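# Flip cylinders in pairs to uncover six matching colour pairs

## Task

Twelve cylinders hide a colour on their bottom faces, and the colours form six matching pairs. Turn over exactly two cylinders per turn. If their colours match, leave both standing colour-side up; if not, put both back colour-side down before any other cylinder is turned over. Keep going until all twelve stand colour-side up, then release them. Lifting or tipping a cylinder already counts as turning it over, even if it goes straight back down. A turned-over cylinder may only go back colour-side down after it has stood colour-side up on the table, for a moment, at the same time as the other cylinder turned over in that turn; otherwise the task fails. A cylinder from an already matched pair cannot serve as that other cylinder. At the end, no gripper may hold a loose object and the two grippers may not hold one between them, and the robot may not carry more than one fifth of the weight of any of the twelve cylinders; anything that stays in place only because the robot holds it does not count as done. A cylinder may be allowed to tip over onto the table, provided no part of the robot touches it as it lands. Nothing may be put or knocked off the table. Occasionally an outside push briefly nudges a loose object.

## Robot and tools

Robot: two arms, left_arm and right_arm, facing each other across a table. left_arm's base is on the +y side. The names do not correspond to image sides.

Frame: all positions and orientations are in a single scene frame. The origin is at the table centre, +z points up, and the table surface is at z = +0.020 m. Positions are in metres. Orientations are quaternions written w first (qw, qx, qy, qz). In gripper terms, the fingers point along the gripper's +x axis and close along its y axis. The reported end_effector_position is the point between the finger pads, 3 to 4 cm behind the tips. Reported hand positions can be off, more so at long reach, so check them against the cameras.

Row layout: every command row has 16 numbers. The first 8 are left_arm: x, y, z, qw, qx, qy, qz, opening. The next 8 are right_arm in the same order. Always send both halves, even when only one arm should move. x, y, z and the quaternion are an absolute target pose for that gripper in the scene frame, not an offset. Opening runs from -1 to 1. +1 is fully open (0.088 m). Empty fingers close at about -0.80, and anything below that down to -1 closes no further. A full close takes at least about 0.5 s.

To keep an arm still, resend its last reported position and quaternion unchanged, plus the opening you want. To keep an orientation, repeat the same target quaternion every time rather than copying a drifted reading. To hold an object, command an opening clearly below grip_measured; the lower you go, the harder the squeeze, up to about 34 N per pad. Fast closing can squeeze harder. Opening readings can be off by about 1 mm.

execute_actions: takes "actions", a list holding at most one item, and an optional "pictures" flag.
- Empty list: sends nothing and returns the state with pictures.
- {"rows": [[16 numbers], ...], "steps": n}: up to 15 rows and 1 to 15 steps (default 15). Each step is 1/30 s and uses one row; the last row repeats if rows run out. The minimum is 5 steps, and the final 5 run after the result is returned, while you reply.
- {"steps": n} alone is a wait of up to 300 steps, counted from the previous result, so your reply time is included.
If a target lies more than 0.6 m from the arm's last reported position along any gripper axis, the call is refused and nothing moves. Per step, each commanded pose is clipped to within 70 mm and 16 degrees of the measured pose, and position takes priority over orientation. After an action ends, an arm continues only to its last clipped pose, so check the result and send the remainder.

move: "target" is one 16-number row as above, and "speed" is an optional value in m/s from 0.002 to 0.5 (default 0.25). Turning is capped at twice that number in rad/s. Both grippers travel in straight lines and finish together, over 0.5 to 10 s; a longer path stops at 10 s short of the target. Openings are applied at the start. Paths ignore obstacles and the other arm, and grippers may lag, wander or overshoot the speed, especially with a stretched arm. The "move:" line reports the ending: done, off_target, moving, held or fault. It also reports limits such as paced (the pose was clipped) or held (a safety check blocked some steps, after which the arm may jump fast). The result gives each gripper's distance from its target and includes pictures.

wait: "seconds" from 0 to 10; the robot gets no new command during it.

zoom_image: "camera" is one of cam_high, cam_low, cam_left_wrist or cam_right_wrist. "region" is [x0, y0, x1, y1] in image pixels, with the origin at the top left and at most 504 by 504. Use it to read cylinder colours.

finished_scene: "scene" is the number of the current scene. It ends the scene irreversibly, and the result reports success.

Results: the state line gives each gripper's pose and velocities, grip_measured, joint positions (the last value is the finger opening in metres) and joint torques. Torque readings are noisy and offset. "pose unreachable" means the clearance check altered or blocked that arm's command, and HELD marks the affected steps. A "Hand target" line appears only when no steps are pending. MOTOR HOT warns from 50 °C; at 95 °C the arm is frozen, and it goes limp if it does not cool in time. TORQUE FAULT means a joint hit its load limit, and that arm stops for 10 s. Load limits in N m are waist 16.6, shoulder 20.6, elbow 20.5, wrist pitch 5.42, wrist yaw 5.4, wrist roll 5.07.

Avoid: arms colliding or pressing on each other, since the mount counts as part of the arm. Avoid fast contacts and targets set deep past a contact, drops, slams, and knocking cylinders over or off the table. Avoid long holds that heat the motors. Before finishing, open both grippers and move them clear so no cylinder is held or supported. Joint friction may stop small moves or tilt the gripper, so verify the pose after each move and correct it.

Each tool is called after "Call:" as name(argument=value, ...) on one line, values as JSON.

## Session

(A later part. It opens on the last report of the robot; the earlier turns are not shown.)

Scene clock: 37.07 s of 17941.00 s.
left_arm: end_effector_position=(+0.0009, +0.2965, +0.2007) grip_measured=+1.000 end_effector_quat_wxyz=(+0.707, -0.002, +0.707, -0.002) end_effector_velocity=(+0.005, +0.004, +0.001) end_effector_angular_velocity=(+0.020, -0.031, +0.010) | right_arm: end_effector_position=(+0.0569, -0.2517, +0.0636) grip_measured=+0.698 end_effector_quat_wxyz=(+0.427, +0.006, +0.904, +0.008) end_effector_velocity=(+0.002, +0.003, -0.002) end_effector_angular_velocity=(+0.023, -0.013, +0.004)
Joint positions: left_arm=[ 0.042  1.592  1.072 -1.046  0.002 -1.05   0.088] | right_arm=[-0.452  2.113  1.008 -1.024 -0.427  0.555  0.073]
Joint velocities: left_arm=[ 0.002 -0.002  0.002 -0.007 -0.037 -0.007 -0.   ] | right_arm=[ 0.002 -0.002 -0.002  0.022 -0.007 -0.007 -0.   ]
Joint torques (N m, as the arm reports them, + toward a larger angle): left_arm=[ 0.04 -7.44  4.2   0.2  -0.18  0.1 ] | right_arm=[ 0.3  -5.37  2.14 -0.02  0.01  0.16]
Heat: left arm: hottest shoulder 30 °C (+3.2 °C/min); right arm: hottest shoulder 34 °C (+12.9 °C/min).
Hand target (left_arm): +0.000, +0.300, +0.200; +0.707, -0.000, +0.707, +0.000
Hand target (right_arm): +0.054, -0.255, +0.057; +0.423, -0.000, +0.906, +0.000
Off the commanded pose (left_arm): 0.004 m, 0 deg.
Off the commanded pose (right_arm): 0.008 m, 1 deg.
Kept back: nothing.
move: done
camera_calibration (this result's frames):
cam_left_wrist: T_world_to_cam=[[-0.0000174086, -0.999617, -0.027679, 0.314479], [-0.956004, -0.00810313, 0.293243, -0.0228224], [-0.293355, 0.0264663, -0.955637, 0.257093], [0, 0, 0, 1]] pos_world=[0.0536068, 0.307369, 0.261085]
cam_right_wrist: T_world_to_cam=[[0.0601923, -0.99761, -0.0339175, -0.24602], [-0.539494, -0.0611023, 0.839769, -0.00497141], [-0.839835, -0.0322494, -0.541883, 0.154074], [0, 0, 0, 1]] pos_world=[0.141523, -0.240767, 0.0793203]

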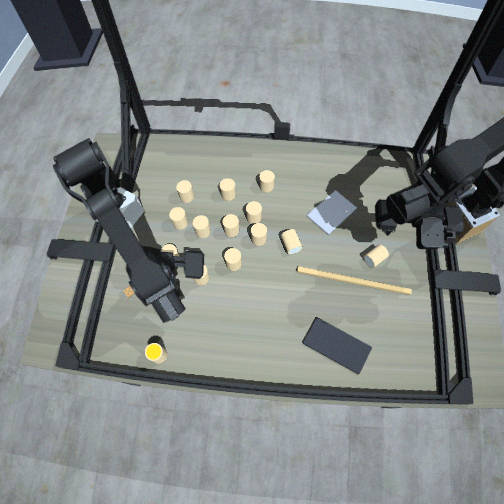

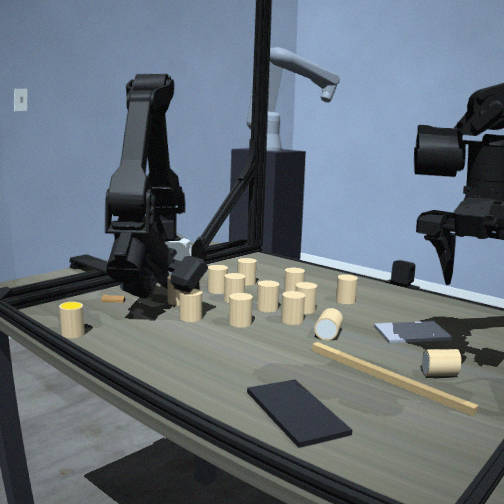

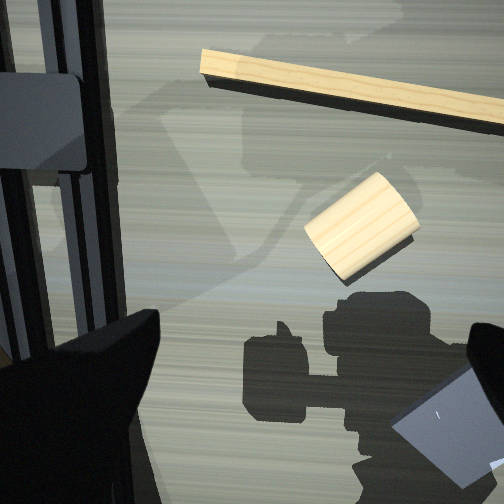

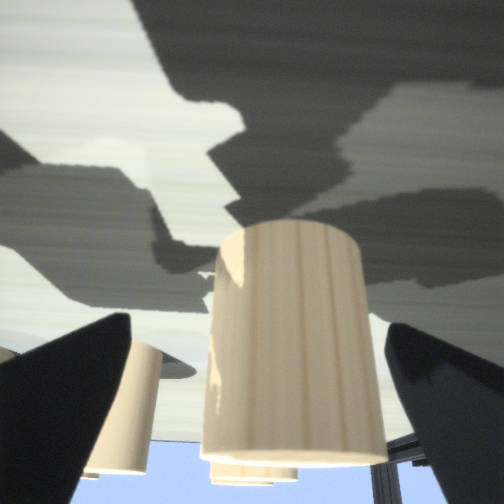

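Call:
move(target=[0,0.3,0.2,0.707,0,0.707,0,1,0.055,-0.256,0.062,0.423,0,0.906,0,-0.3])

Call:
move(target=[0,0.3,0.2,0.707,0,0.707,0,1,0.06,-0.256,0.14,0.5,0,0.866,0,-0.3])

Call:
move(target=[0,0.3,0.2,0.707,0,0.707,0,1,0.22,-0.13,0.11,0.94,0,0.342,0,-0.3], speed=0.35)

Call:
move(target=[0,0.3,0.2,0.707,0,0.707,0,1,0.21,-0.13,0.047,0.94,0,0.342,0,-0.3], speed=0.1)

Call:
move(target=[0,0.3,0.2,0.707,0,0.707,0,1,0.21,-0.13,0.049,0.94,0,0.342,0,0.7])

Call:
move(target=[0,0.3,0.2,0.707,0,0.707,0,1,0.235,-0.13,0.075,0.643,0,0.766,0,0.7], speed=0.35)

Call:
move(target=[0,0.3,0.2,0.707,0,0.707,0,1,0.24,-0.128,0.052,0.574,0,0.819,0,0.7], speed=0.15)

Scene clock: 38.13 s of 17941.00 s.
left_arm: end_effector_position=(+0.0008, +0.2966, +0.2006) grip_measured=+1.000 end_effector_quat_wxyz=(+0.707, -0.002, +0.707, -0.002) end_effector_velocity=(-0.002, +0.002, +0.000) end_effector_angular_velocity=(+0.010, -0.003, +0.000) | right_arm: end_effector_position=(+0.0567, -0.2532, +0.0635) grip_measured=+0.023 end_effector_quat_wxyz=(+0.427, +0.002, +0.904, +0.006) end_effector_velocity=(-0.004, +0.002, +0.001) end_effector_angular_velocity=(+0.021, +0.021, +0.008)
Joint positions: left_arm=[ 0.042  1.592  1.072 -1.046  0.002 -1.05   0.088] | right_arm=[-0.452  2.114  1.008 -1.028 -0.42   0.555  0.04 ]
Joint velocities: left_arm=[-0.007 -0.002 -0.002 -0.007 -0.007 -0.007 -0.   ] | right_arm=[ 0.002  0.002 -0.002 -0.007 -0.022 -0.022 -0.   ]
Joint torques (N m, as the arm reports them, + toward a larger angle): left_arm=[ 0.15 -7.74  4.23  0.24 -0.18  0.1 ] | right_arm=[-0.27 -7.57  2.24 -0.94 -0.15 -0.01]
Heat: left arm: hottest shoulder 30 °C (+3.1 °C/min); right arm: hottest shoulder 33 °C (+11.0 °C/min).
Hand target (left_arm): -0.000, +0.300, +0.200; +0.707, +0.000, +0.707, +0.000
Hand target (right_arm): +0.055, -0.256, +0.062; +0.423, +0.000, +0.906, -0.000
Off the commanded pose (left_arm): 0.004 m, 0 deg.
Off the commanded pose (right_arm): 0.004 m, 1 deg.
Kept back: nothing.
move: done
camera_calibration (this result's frames):
cam_left_wrist: T_world_to_cam=[[-0.0000226999, -0.999608, -0.0280096, 0.314635], [-0.955948, -0.00820016, 0.293422, -0.0228538], [-0.293536, 0.0267824, -0.955573, 0.25688], [0, 0, 0, 1]] pos_world=[0.0535636, 0.307444, 0.260986]
cam_right_wrist: T_world_to_cam=[[0.0648223, -0.997557, -0.0260402, -0.248288], [-0.539174, -0.0569704, 0.840265, -0.00405296], [-0.839696, -0.0404277, -0.541549, 0.151649], [0, 0, 0, 1]] pos_world=[0.141249, -0.241781, 0.0790658]

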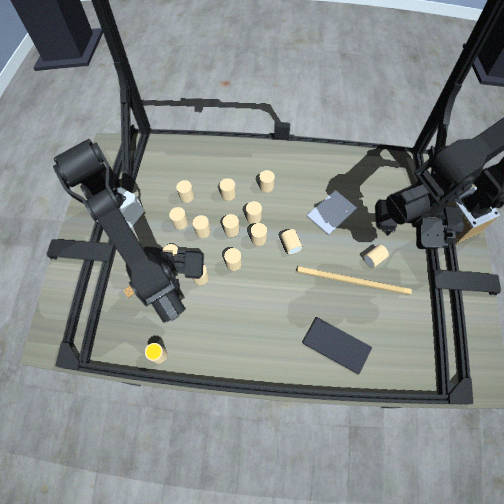

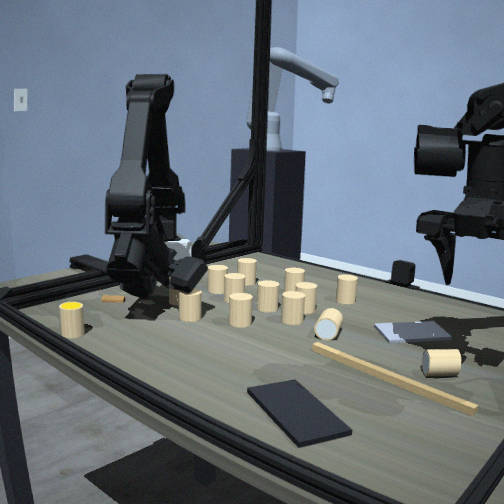

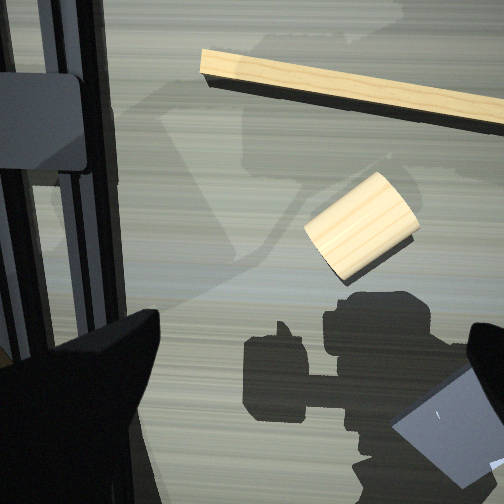

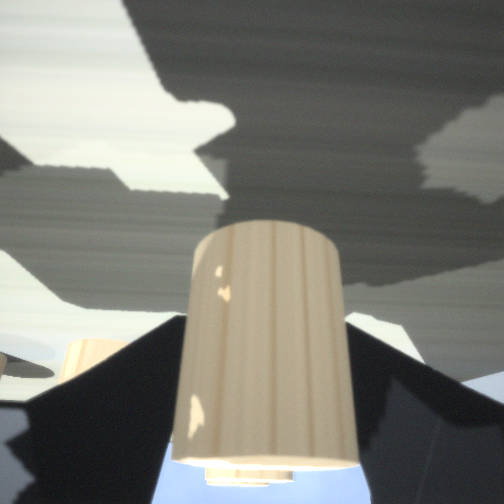

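Scene clock: 39.07 s of 17941.00 s.
left_arm: end_effector_position=(+0.0008, +0.2966, +0.2007) grip_measured=+1.000 end_effector_quat_wxyz=(+0.707, -0.002, +0.707, -0.002) end_effector_velocity=(+0.006, -0.002, +0.000) end_effector_angular_velocity=(-0.008, -0.030, +0.010) | right_arm: end_effector_position=(+0.0591, -0.2574, +0.1360) grip_measured=+0.023 end_effector_quat_wxyz=(+0.495, -0.002, +0.869, -0.002) end_effector_velocity=(-0.002, -0.002, +0.005) end_effector_angular_velocity=(-0.003, -0.002, +0.012)
Joint positions: left_arm=[ 0.042  1.591  1.072 -1.046  0.002 -1.049  0.088] | right_arm=[-0.419  1.812  1.02  -1.204 -0.337  0.642  0.04 ]
Joint velocities: left_arm=[ 0.002 -0.002 -0.002  0.022 -0.022 -0.007 -0.   ] | right_arm=[ 0.002 -0.017  0.002 -0.022  0.007 -0.007 -0.   ]
Joint torques (N m, as the arm reports them, + toward a larger angle): left_arm=[ 0.26 -7.75  4.27  0.2  -0.17  0.13] | right_arm=[ 0.26 -8.81  5.32 -0.78 -0.16  0.17]
Heat: left arm: hottest shoulder 30 °C (+3.1 °C/min); right arm: hottest shoulder 34 °C (+12.3 °C/min).
Hand target (left_arm): +0.000, +0.300, +0.200; +0.707, +0.000, +0.707, -0.000
Hand target (right_arm): +0.061, -0.256, +0.139; +0.500, -0.001, +0.866, -0.000
Off the commanded pose (left_arm): 0.004 m, 0 deg.
Off the commanded pose (right_arm): 0.004 m, 1 deg.
Kept back: nothing.
move: done
camera_calibration (this result's frames):
cam_left_wrist: T_world_to_cam=[[-0.000398673, -0.999617, -0.0276792, 0.314566], [-0.956007, -0.00773851, 0.293241, -0.022978], [-0.293343, 0.0265784, -0.955638, 0.257045], [0, 0, 0, 1]] pos_world=[0.0535607, 0.307436, 0.261087]
cam_right_wrist: T_world_to_cam=[[0.0669793, -0.997752, 0.00198526, -0.254677], [-0.6606, -0.0428548, 0.749514, -0.040789], [-0.747744, -0.0515134, -0.661985, 0.200834], [0, 0, 0, 1]] pos_world=[0.140285, -0.245507, 0.164026]

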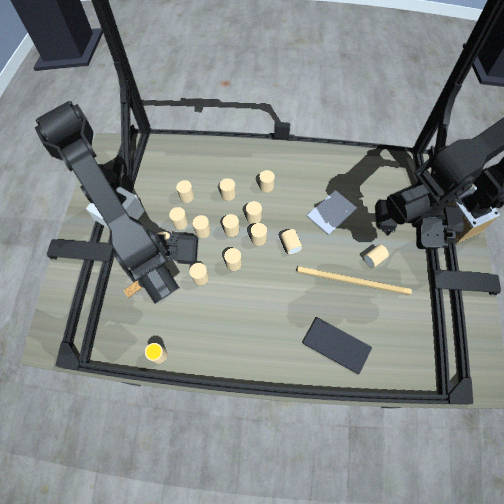

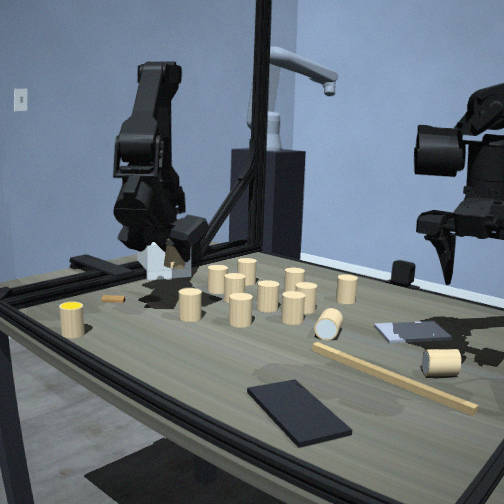

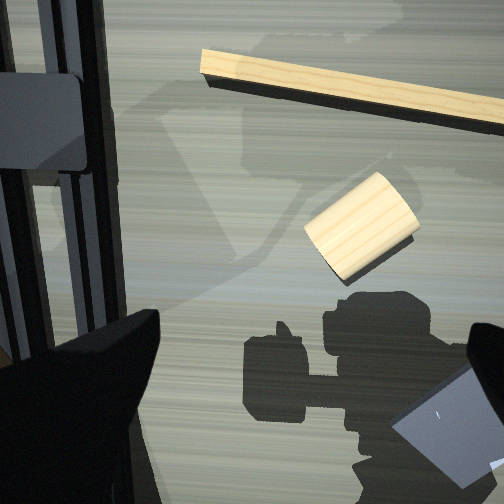

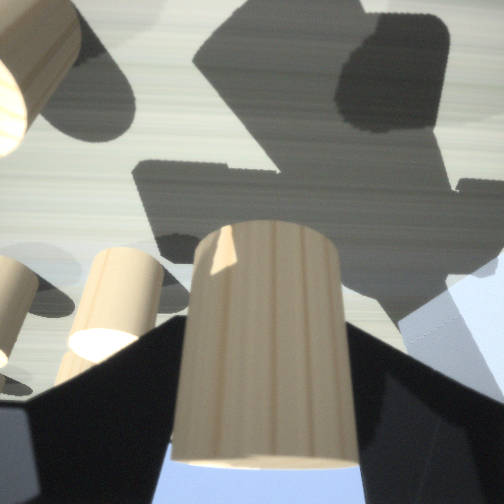

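Scene clock: 41.67 s of 17941.00 s.
left_arm: end_effector_position=(+0.0008, +0.2966, +0.2007) grip_measured=+1.000 end_effector_quat_wxyz=(+0.707, -0.002, +0.707, -0.002) end_effector_velocity=(+0.000, +0.001, +0.002) end_effector_angular_velocity=(+0.002, -0.007, +0.020) | right_arm: end_effector_position=(+0.2224, -0.1281, +0.1153) grip_measured=+0.023 end_effector_quat_wxyz=(+0.941, +0.006, +0.339, -0.003) end_effector_velocity=(-0.001, +0.002, -0.002) end_effector_angular_velocity=(-0.012, +0.004, +0.020)
Joint positions: left_arm=[ 0.042  1.591  1.072 -1.046  0.002 -1.049  0.088] | right_arm=[-0.082  2.013  1.02  -0.039  0.734  0.854  0.04 ]
Joint velocities: left_arm=[-0.002 -0.007  0.002 -0.007 -0.007 -0.022  0.   ] | right_arm=[ 0.002  0.002 -0.002  0.007 -0.007 -0.022 -0.   ]
Joint torques (N m, as the arm reports them, + toward a larger angle): left_arm=[ 0.11 -7.21  4.28  0.21 -0.19  0.11] | right_arm=[ 0.32 -8.63  4.02  0.97  0.48 -0.2 ]
Heat: left arm: hottest shoulder 30 °C (+2.9 °C/min); right arm: hottest shoulder 34 °C (+11.5 °C/min).
Hand target (left_arm): +0.000, +0.300, +0.200; +0.707, -0.000, +0.707, +0.000
Hand target (right_arm): +0.220, -0.130, +0.109; +0.940, -0.005, +0.340, -0.004
Off the commanded pose (left_arm): 0.004 m, 0 deg.
Off the commanded pose (right_arm): 0.006 m, 1 deg.
Kept back: nothing.
move: done
camera_calibration (this result's frames):
cam_left_wrist: T_world_to_cam=[[-0.000398673, -0.999617, -0.0276792, 0.314566], [-0.956007, -0.00773851, 0.293241, -0.022978], [-0.293343, 0.0265784, -0.955638, 0.257045], [0, 0, 0, 1]] pos_world=[0.0535607, 0.307436, 0.261087]
cam_right_wrist: T_world_to_cam=[[0.00551875, -0.998485, 0.0547434, -0.129074], [-0.842545, -0.0341284, -0.537544, 0.27813], [0.538598, -0.0431572, -0.841457, 0.0515791], [0, 0, 0, 1]] pos_world=[0.207269, -0.11716, 0.199975]

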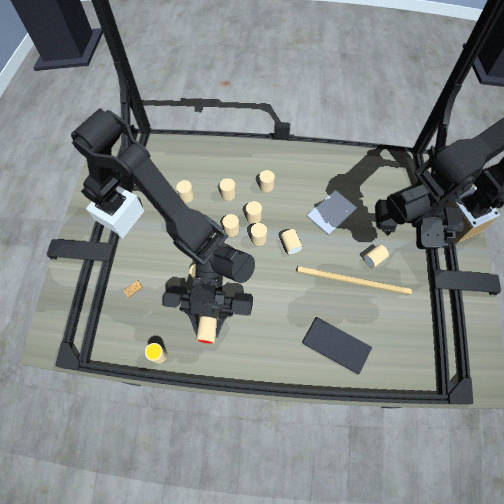

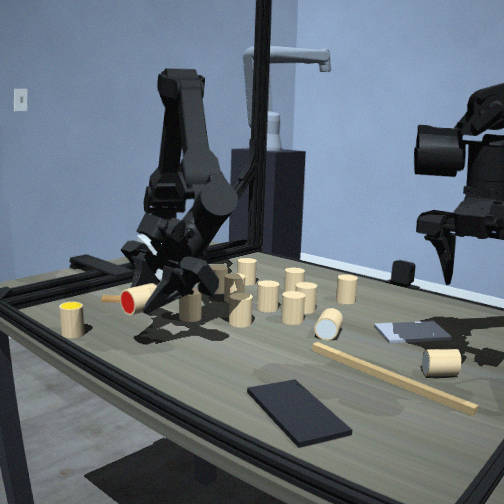

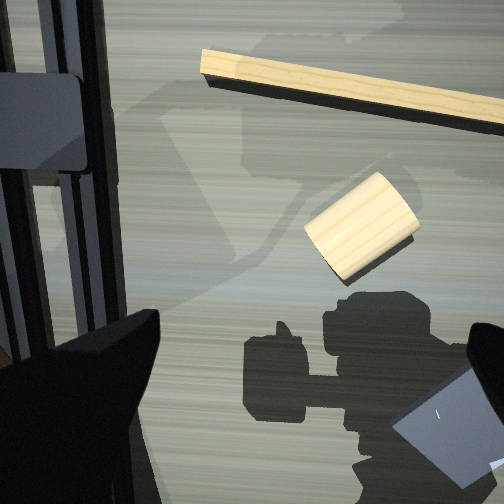

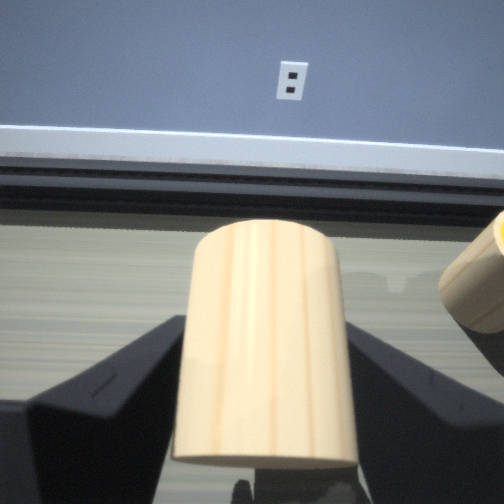

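Scene clock: 42.73 s of 17941.00 s.
left_arm: end_effector_position=(+0.0008, +0.2967, +0.2006) grip_measured=+1.000 end_effector_quat_wxyz=(+0.707, -0.002, +0.707, -0.002) end_effector_velocity=(-0.002, +0.001, +0.001) end_effector_angular_velocity=(+0.006, -0.005, +0.000) | right_arm: end_effector_position=(+0.2124, -0.1281, +0.0546) grip_measured=+0.023 end_effector_quat_wxyz=(+0.941, +0.005, +0.338, +0.002) end_effector_velocity=(+0.002, +0.003, -0.003) end_effector_angular_velocity=(+0.017, -0.005, +0.006)
Joint positions: left_arm=[ 0.042  1.591  1.071 -1.046  0.002 -1.049  0.088] | right_arm=[-0.058  2.184  0.96   0.183  0.743  0.87   0.04 ]
Joint velocities: left_arm=[-0.007 -0.007 -0.002 -0.007 -0.007 -0.007 -0.   ] | right_arm=[-0.002  0.012 -0.002  0.037 -0.007 -0.007 -0.   ]
Joint torques (N m, as the arm reports them, + toward a larger angle): left_arm=[ 0.19 -7.63  4.43  0.2  -0.19  0.07] | right_arm=[ 0.23 -8.45  3.32  0.91  0.35  0.19]
Heat: left arm: hottest shoulder 30 °C (+2.8 °C/min); right arm: hottest shoulder 34 °C (+11.2 °C/min).
Hand target (left_arm): -0.000, +0.300, +0.200; +0.707, +0.000, +0.707, +0.000
Hand target (right_arm): +0.210, -0.131, +0.047; +0.940, -0.000, +0.342, -0.000
Off the commanded pose (left_arm): 0.003 m, 0 deg.
Off the commanded pose (right_arm): 0.008 m, 1 deg.
Kept back: nothing.
move: done
camera_calibration (this result's frames):
cam_left_wrist: T_world_to_cam=[[-0.000403965, -0.999608, -0.0280098, 0.314722], [-0.955952, -0.00783554, 0.29342, -0.0230094], [-0.293524, 0.0268945, -0.955573, 0.256831], [0, 0, 0, 1]] pos_world=[0.0535175, 0.307511, 0.260988]
cam_right_wrist: T_world_to_cam=[[0.0147332, -0.998435, 0.0539514, -0.12762], [-0.84131, -0.0415376, -0.538955, 0.235894], [0.540352, -0.0374494, -0.840605, 0.00628519], [0, 0, 0, 1]] pos_world=[0.196944, -0.117387, 0.139305]

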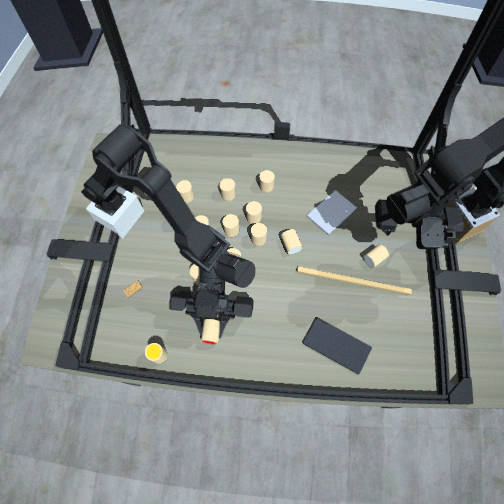

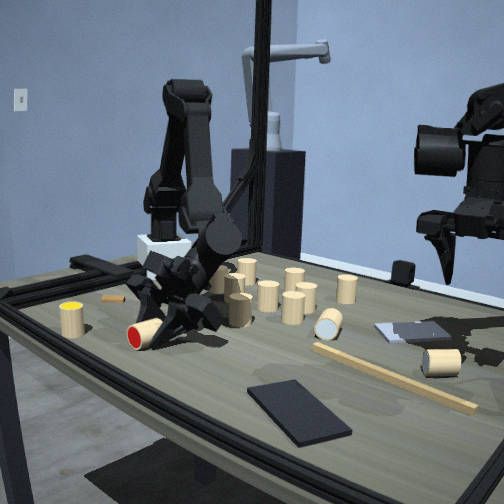

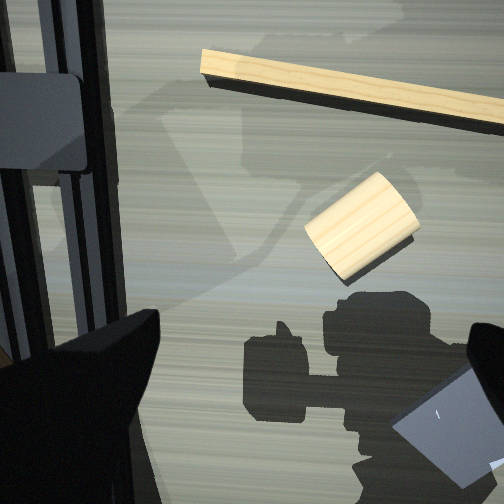

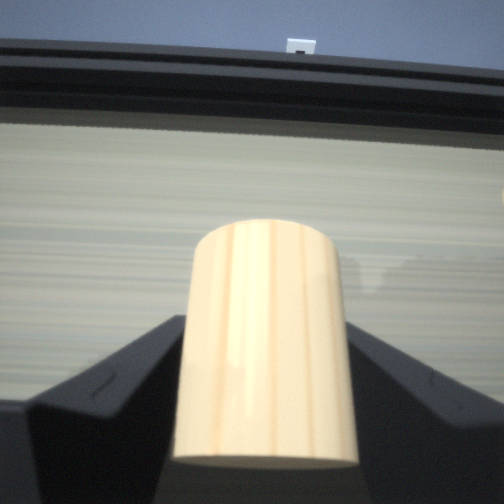

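Scene clock: 43.47 s of 17941.00 s.
left_arm: end_effector_position=(+0.0008, +0.2967, +0.2006) grip_measured=+1.000 end_effector_quat_wxyz=(+0.707, -0.002, +0.707, -0.002) end_effector_velocity=(-0.002, +0.002, +0.000) end_effector_angular_velocity=(+0.010, -0.003, +0.015) | right_arm: end_effector_position=(+0.2124, -0.1280, +0.0546) grip_measured=+0.698 end_effector_quat_wxyz=(+0.941, +0.005, +0.338, +0.002) end_effector_velocity=(-0.002, -0.003, -0.002) end_effector_angular_velocity=(-0.033, +0.016, +0.015)
Joint positions: left_arm=[ 0.042  1.591  1.071 -1.046  0.002 -1.049  0.088] | right_arm=[-0.058  2.184  0.96   0.184  0.742  0.87   0.073]
Joint velocities: left_arm=[-0.007 -0.002 -0.002 -0.007 -0.007 -0.022 -0.   ] | right_arm=[-0.002 -0.002 -0.002 -0.022 -0.007 -0.022  0.001]
Joint torques (N m, as the arm reports them, + toward a larger angle): left_arm=[ 0.33 -7.36  4.53  0.19 -0.14  0.07] | right_arm=[ 0.26 -8.84  3.72  0.61  0.34  0.19]
Heat: left arm: hottest shoulder 31 °C (+4.1 °C/min); right arm: hottest shoulder 34 °C (+11.0 °C/min).
Hand target (left_arm): +0.000, +0.300, +0.200; +0.707, -0.000, +0.707, +0.000
Hand target (right_arm): +0.210, -0.130, +0.049; +0.940, +0.000, +0.342, +0.000
Off the commanded pose (left_arm): 0.003 m, 0 deg.
Off the commanded pose (right_arm): 0.006 m, 1 deg.
Kept back: nothing.
move: done
camera_calibration (this result's frames):
cam_left_wrist: T_world_to_cam=[[-0.000403965, -0.999608, -0.0280098, 0.314722], [-0.955952, -0.00783554, 0.29342, -0.0230094], [-0.293524, 0.0268945, -0.955573, 0.256831], [0, 0, 0, 1]] pos_world=[0.0535175, 0.307511, 0.260988]
cam_right_wrist: T_world_to_cam=[[0.0149316, -0.998458, 0.0534586, -0.12755], [-0.84136, -0.0414347, -0.538884, 0.235919], [0.540268, -0.0369316, -0.840682, 0.00637772], [0, 0, 0, 1]] pos_world=[0.196952, -0.117342, 0.139313]

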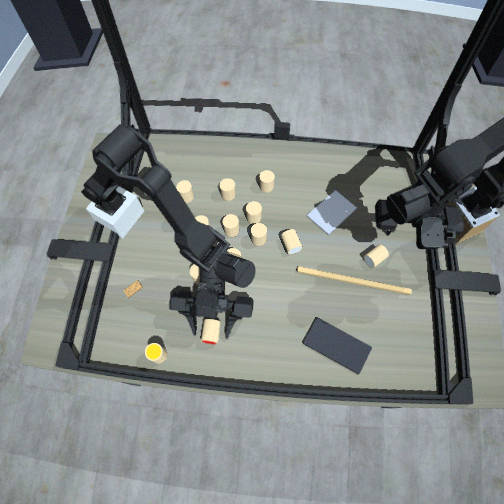

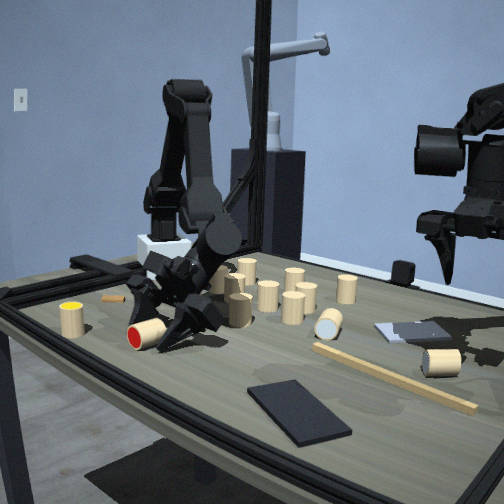

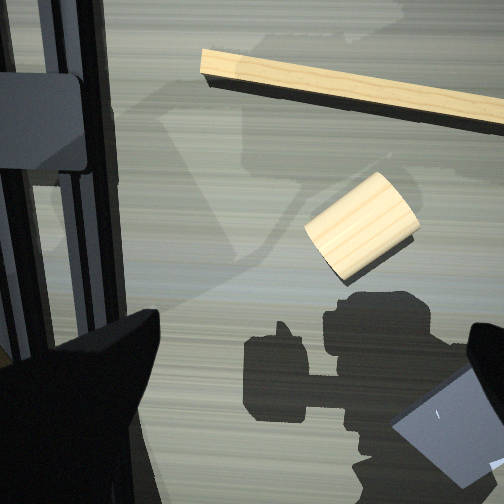

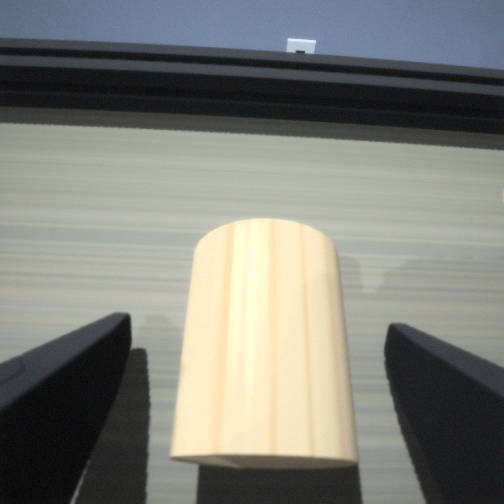

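Scene clock: 45.57 s of 17941.00 s.
left_arm: end_effector_position=(+0.0008, +0.2967, +0.2007) grip_measured=+1.000 end_effector_quat_wxyz=(+0.707, -0.002, +0.707, -0.002) end_effector_velocity=(+0.000, +0.001, -0.001) end_effector_angular_velocity=(+0.002, -0.008, +0.005) | right_arm: end_effector_position=(+0.2343, -0.1284, +0.0794) grip_measured=+0.700 end_effector_quat_wxyz=(+0.646, +0.004, +0.763, +0.006) end_effector_velocity=(-0.002, -0.001, +0.003) end_effector_angular_velocity=(-0.006, +0.021, +0.018)
Joint positions: left_arm=[ 0.042  1.591  1.071 -1.046  0.002 -1.049  0.088] | right_arm=[-0.387  2.407  1.823 -1.099 -0.122  0.738  0.073]
Joint velocities: left_arm=[-0.002 -0.002 -0.007  0.007 -0.007 -0.007  0.   ] | right_arm=[-0.002  0.007  0.022 -0.037 -0.007 -0.022 -0.   ]
Joint torques (N m, as the arm reports them, + toward a larger angle): left_arm=[ 0.4  -7.26  4.49  0.18 -0.2   0.08] | right_arm=[ -0.31 -10.9    6.52  -0.27  -0.18  -0.23]
Heat: left arm: hottest shoulder 31 °C (+4.0 °C/min); right arm: hottest shoulder 34 °C (+10.5 °C/min).
Hand target (left_arm): +0.000, +0.300, +0.200; +0.707, -0.000, +0.707, -0.000
Hand target (right_arm): +0.235, -0.129, +0.075; +0.642, +0.001, +0.767, +0.005
Off the commanded pose (left_arm): 0.003 m, 0 deg.
Off the commanded pose (right_arm): 0.005 m, 1 deg.
Kept back: nothing.
move: done
camera_calibration (this result's frames):
cam_left_wrist: T_world_to_cam=[[-0.000398673, -0.999617, -0.0276792, 0.314654], [-0.956007, -0.00773851, 0.293241, -0.0230258], [-0.293343, 0.0265784, -0.955638, 0.25703], [0, 0, 0, 1]] pos_world=[0.0535105, 0.307523, 0.261089]
cam_right_wrist: T_world_to_cam=[[0.0638986, -0.997942, 0.00537381, -0.137153], [-0.887204, -0.0543408, 0.458166, 0.197678], [-0.456931, -0.0340438, -0.88885, 0.253163], [0, 0, 0, 1]] pos_world=[0.299822, -0.11751, 0.135191]

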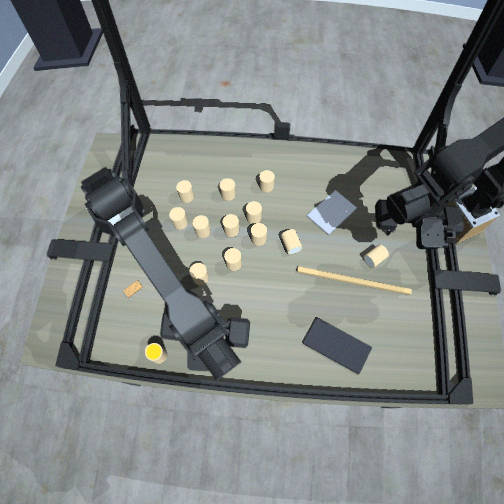

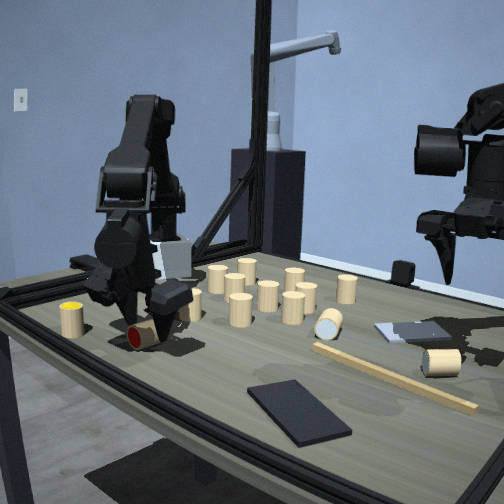

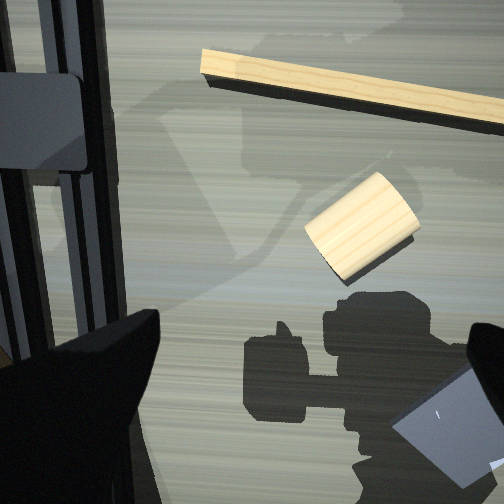

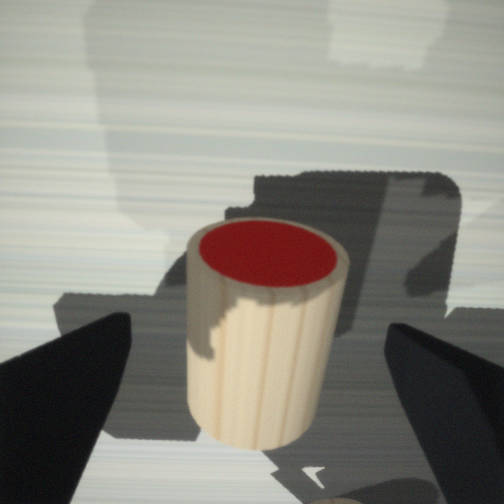

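Scene clock: 46.57 s of 17941.00 s.
left_arm: end_effector_position=(+0.0008, +0.2967, +0.2007) grip_measured=+1.000 end_effector_quat_wxyz=(+0.707, -0.002, +0.707, -0.002) end_effector_velocity=(+0.002, -0.002, +0.001) end_effector_angular_velocity=(-0.007, -0.012, +0.020) | right_arm: end_effector_position=(+0.2398, -0.1272, +0.0607) grip_measured=+0.699 end_effector_quat_wxyz=(+0.579, +0.003, +0.815, +0.003) end_effector_velocity=(-0.004, -0.000, +0.001) end_effector_angular_velocity=(-0.005, +0.042, -0.001)
Joint positions: left_arm=[ 0.042  1.591  1.071 -1.046  0.002 -1.049  0.088] | right_arm=[-0.428  2.592  2.06  -1.292 -0.223  0.679  0.073]
Joint velocities: left_arm=[-0.002 -0.002  0.002  0.007 -0.007 -0.022 -0.   ] | right_arm=[-0.002  0.022  0.037 -0.051 -0.022 -0.007 -0.   ]
Joint torques (N m, as the arm reports them, + toward a larger angle): left_arm=[ 0.13 -7.51  4.18  0.23 -0.19  0.08] | right_arm=[ -0.2  -10.79   6.27  -0.17  -0.17  -0.15]
Heat: left arm: hottest shoulder 31 °C (+3.9 °C/min); right arm: hottest shoulder 34 °C (+10.3 °C/min).
Hand target (left_arm): +0.000, +0.300, +0.200; +0.707, -0.000, +0.707, +0.000
Hand target (right_arm): +0.240, -0.128, +0.052; +0.574, +0.001, +0.819, +0.001
Off the commanded pose (left_arm): 0.003 m, 0 deg.
Off the commanded pose (right_arm): 0.009 m, 1 deg.
Kept back: nothing.
move: off_target (right_arm)
camera_calibration (this result's frames):
cam_left_wrist: T_world_to_cam=[[-0.000398673, -0.999617, -0.0276792, 0.314654], [-0.956007, -0.00773851, 0.293241, -0.0230258], [-0.293343, 0.0265784, -0.955638, 0.25703], [0, 0, 0, 1]] pos_world=[0.0535105, 0.307523, 0.261089]
cam_right_wrist: T_world_to_cam=[[0.0631251, -0.998006, -0.000224598, -0.135689], [-0.796715, -0.0505287, 0.602239, 0.181162], [-0.60105, -0.0378375, -0.798316, 0.267699], [0, 0, 0, 1]] pos_world=[0.3138, -0.116135, 0.104575]

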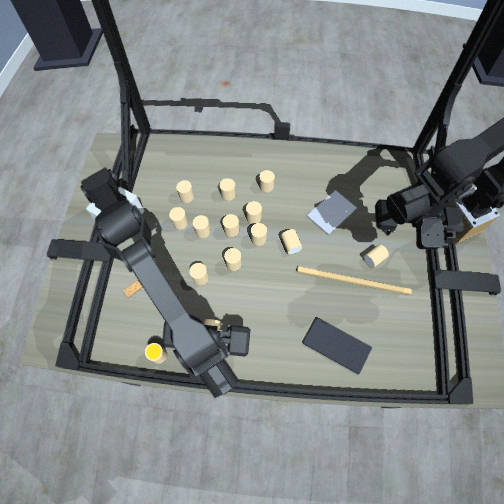

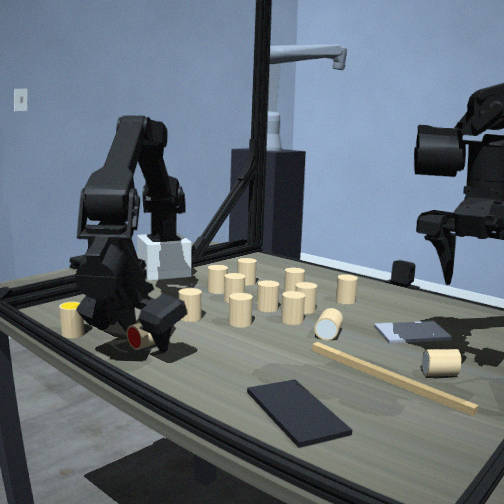

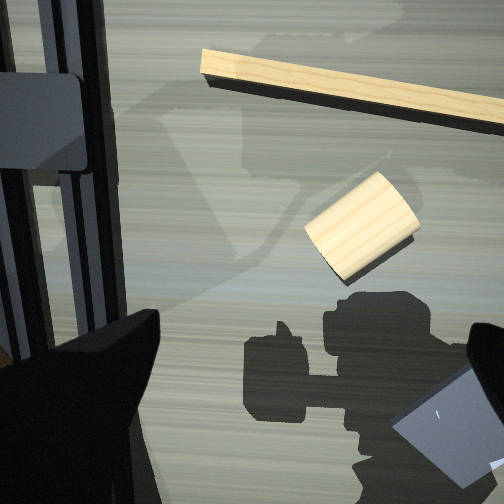

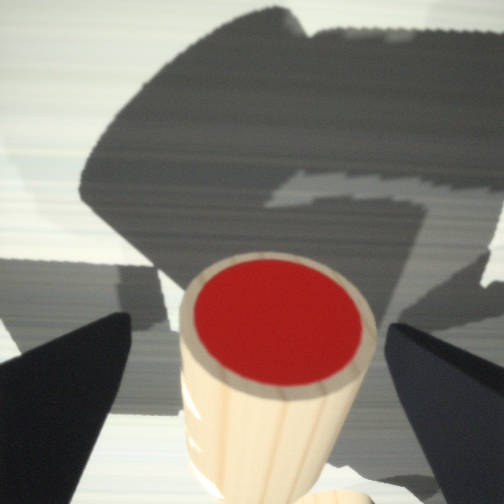

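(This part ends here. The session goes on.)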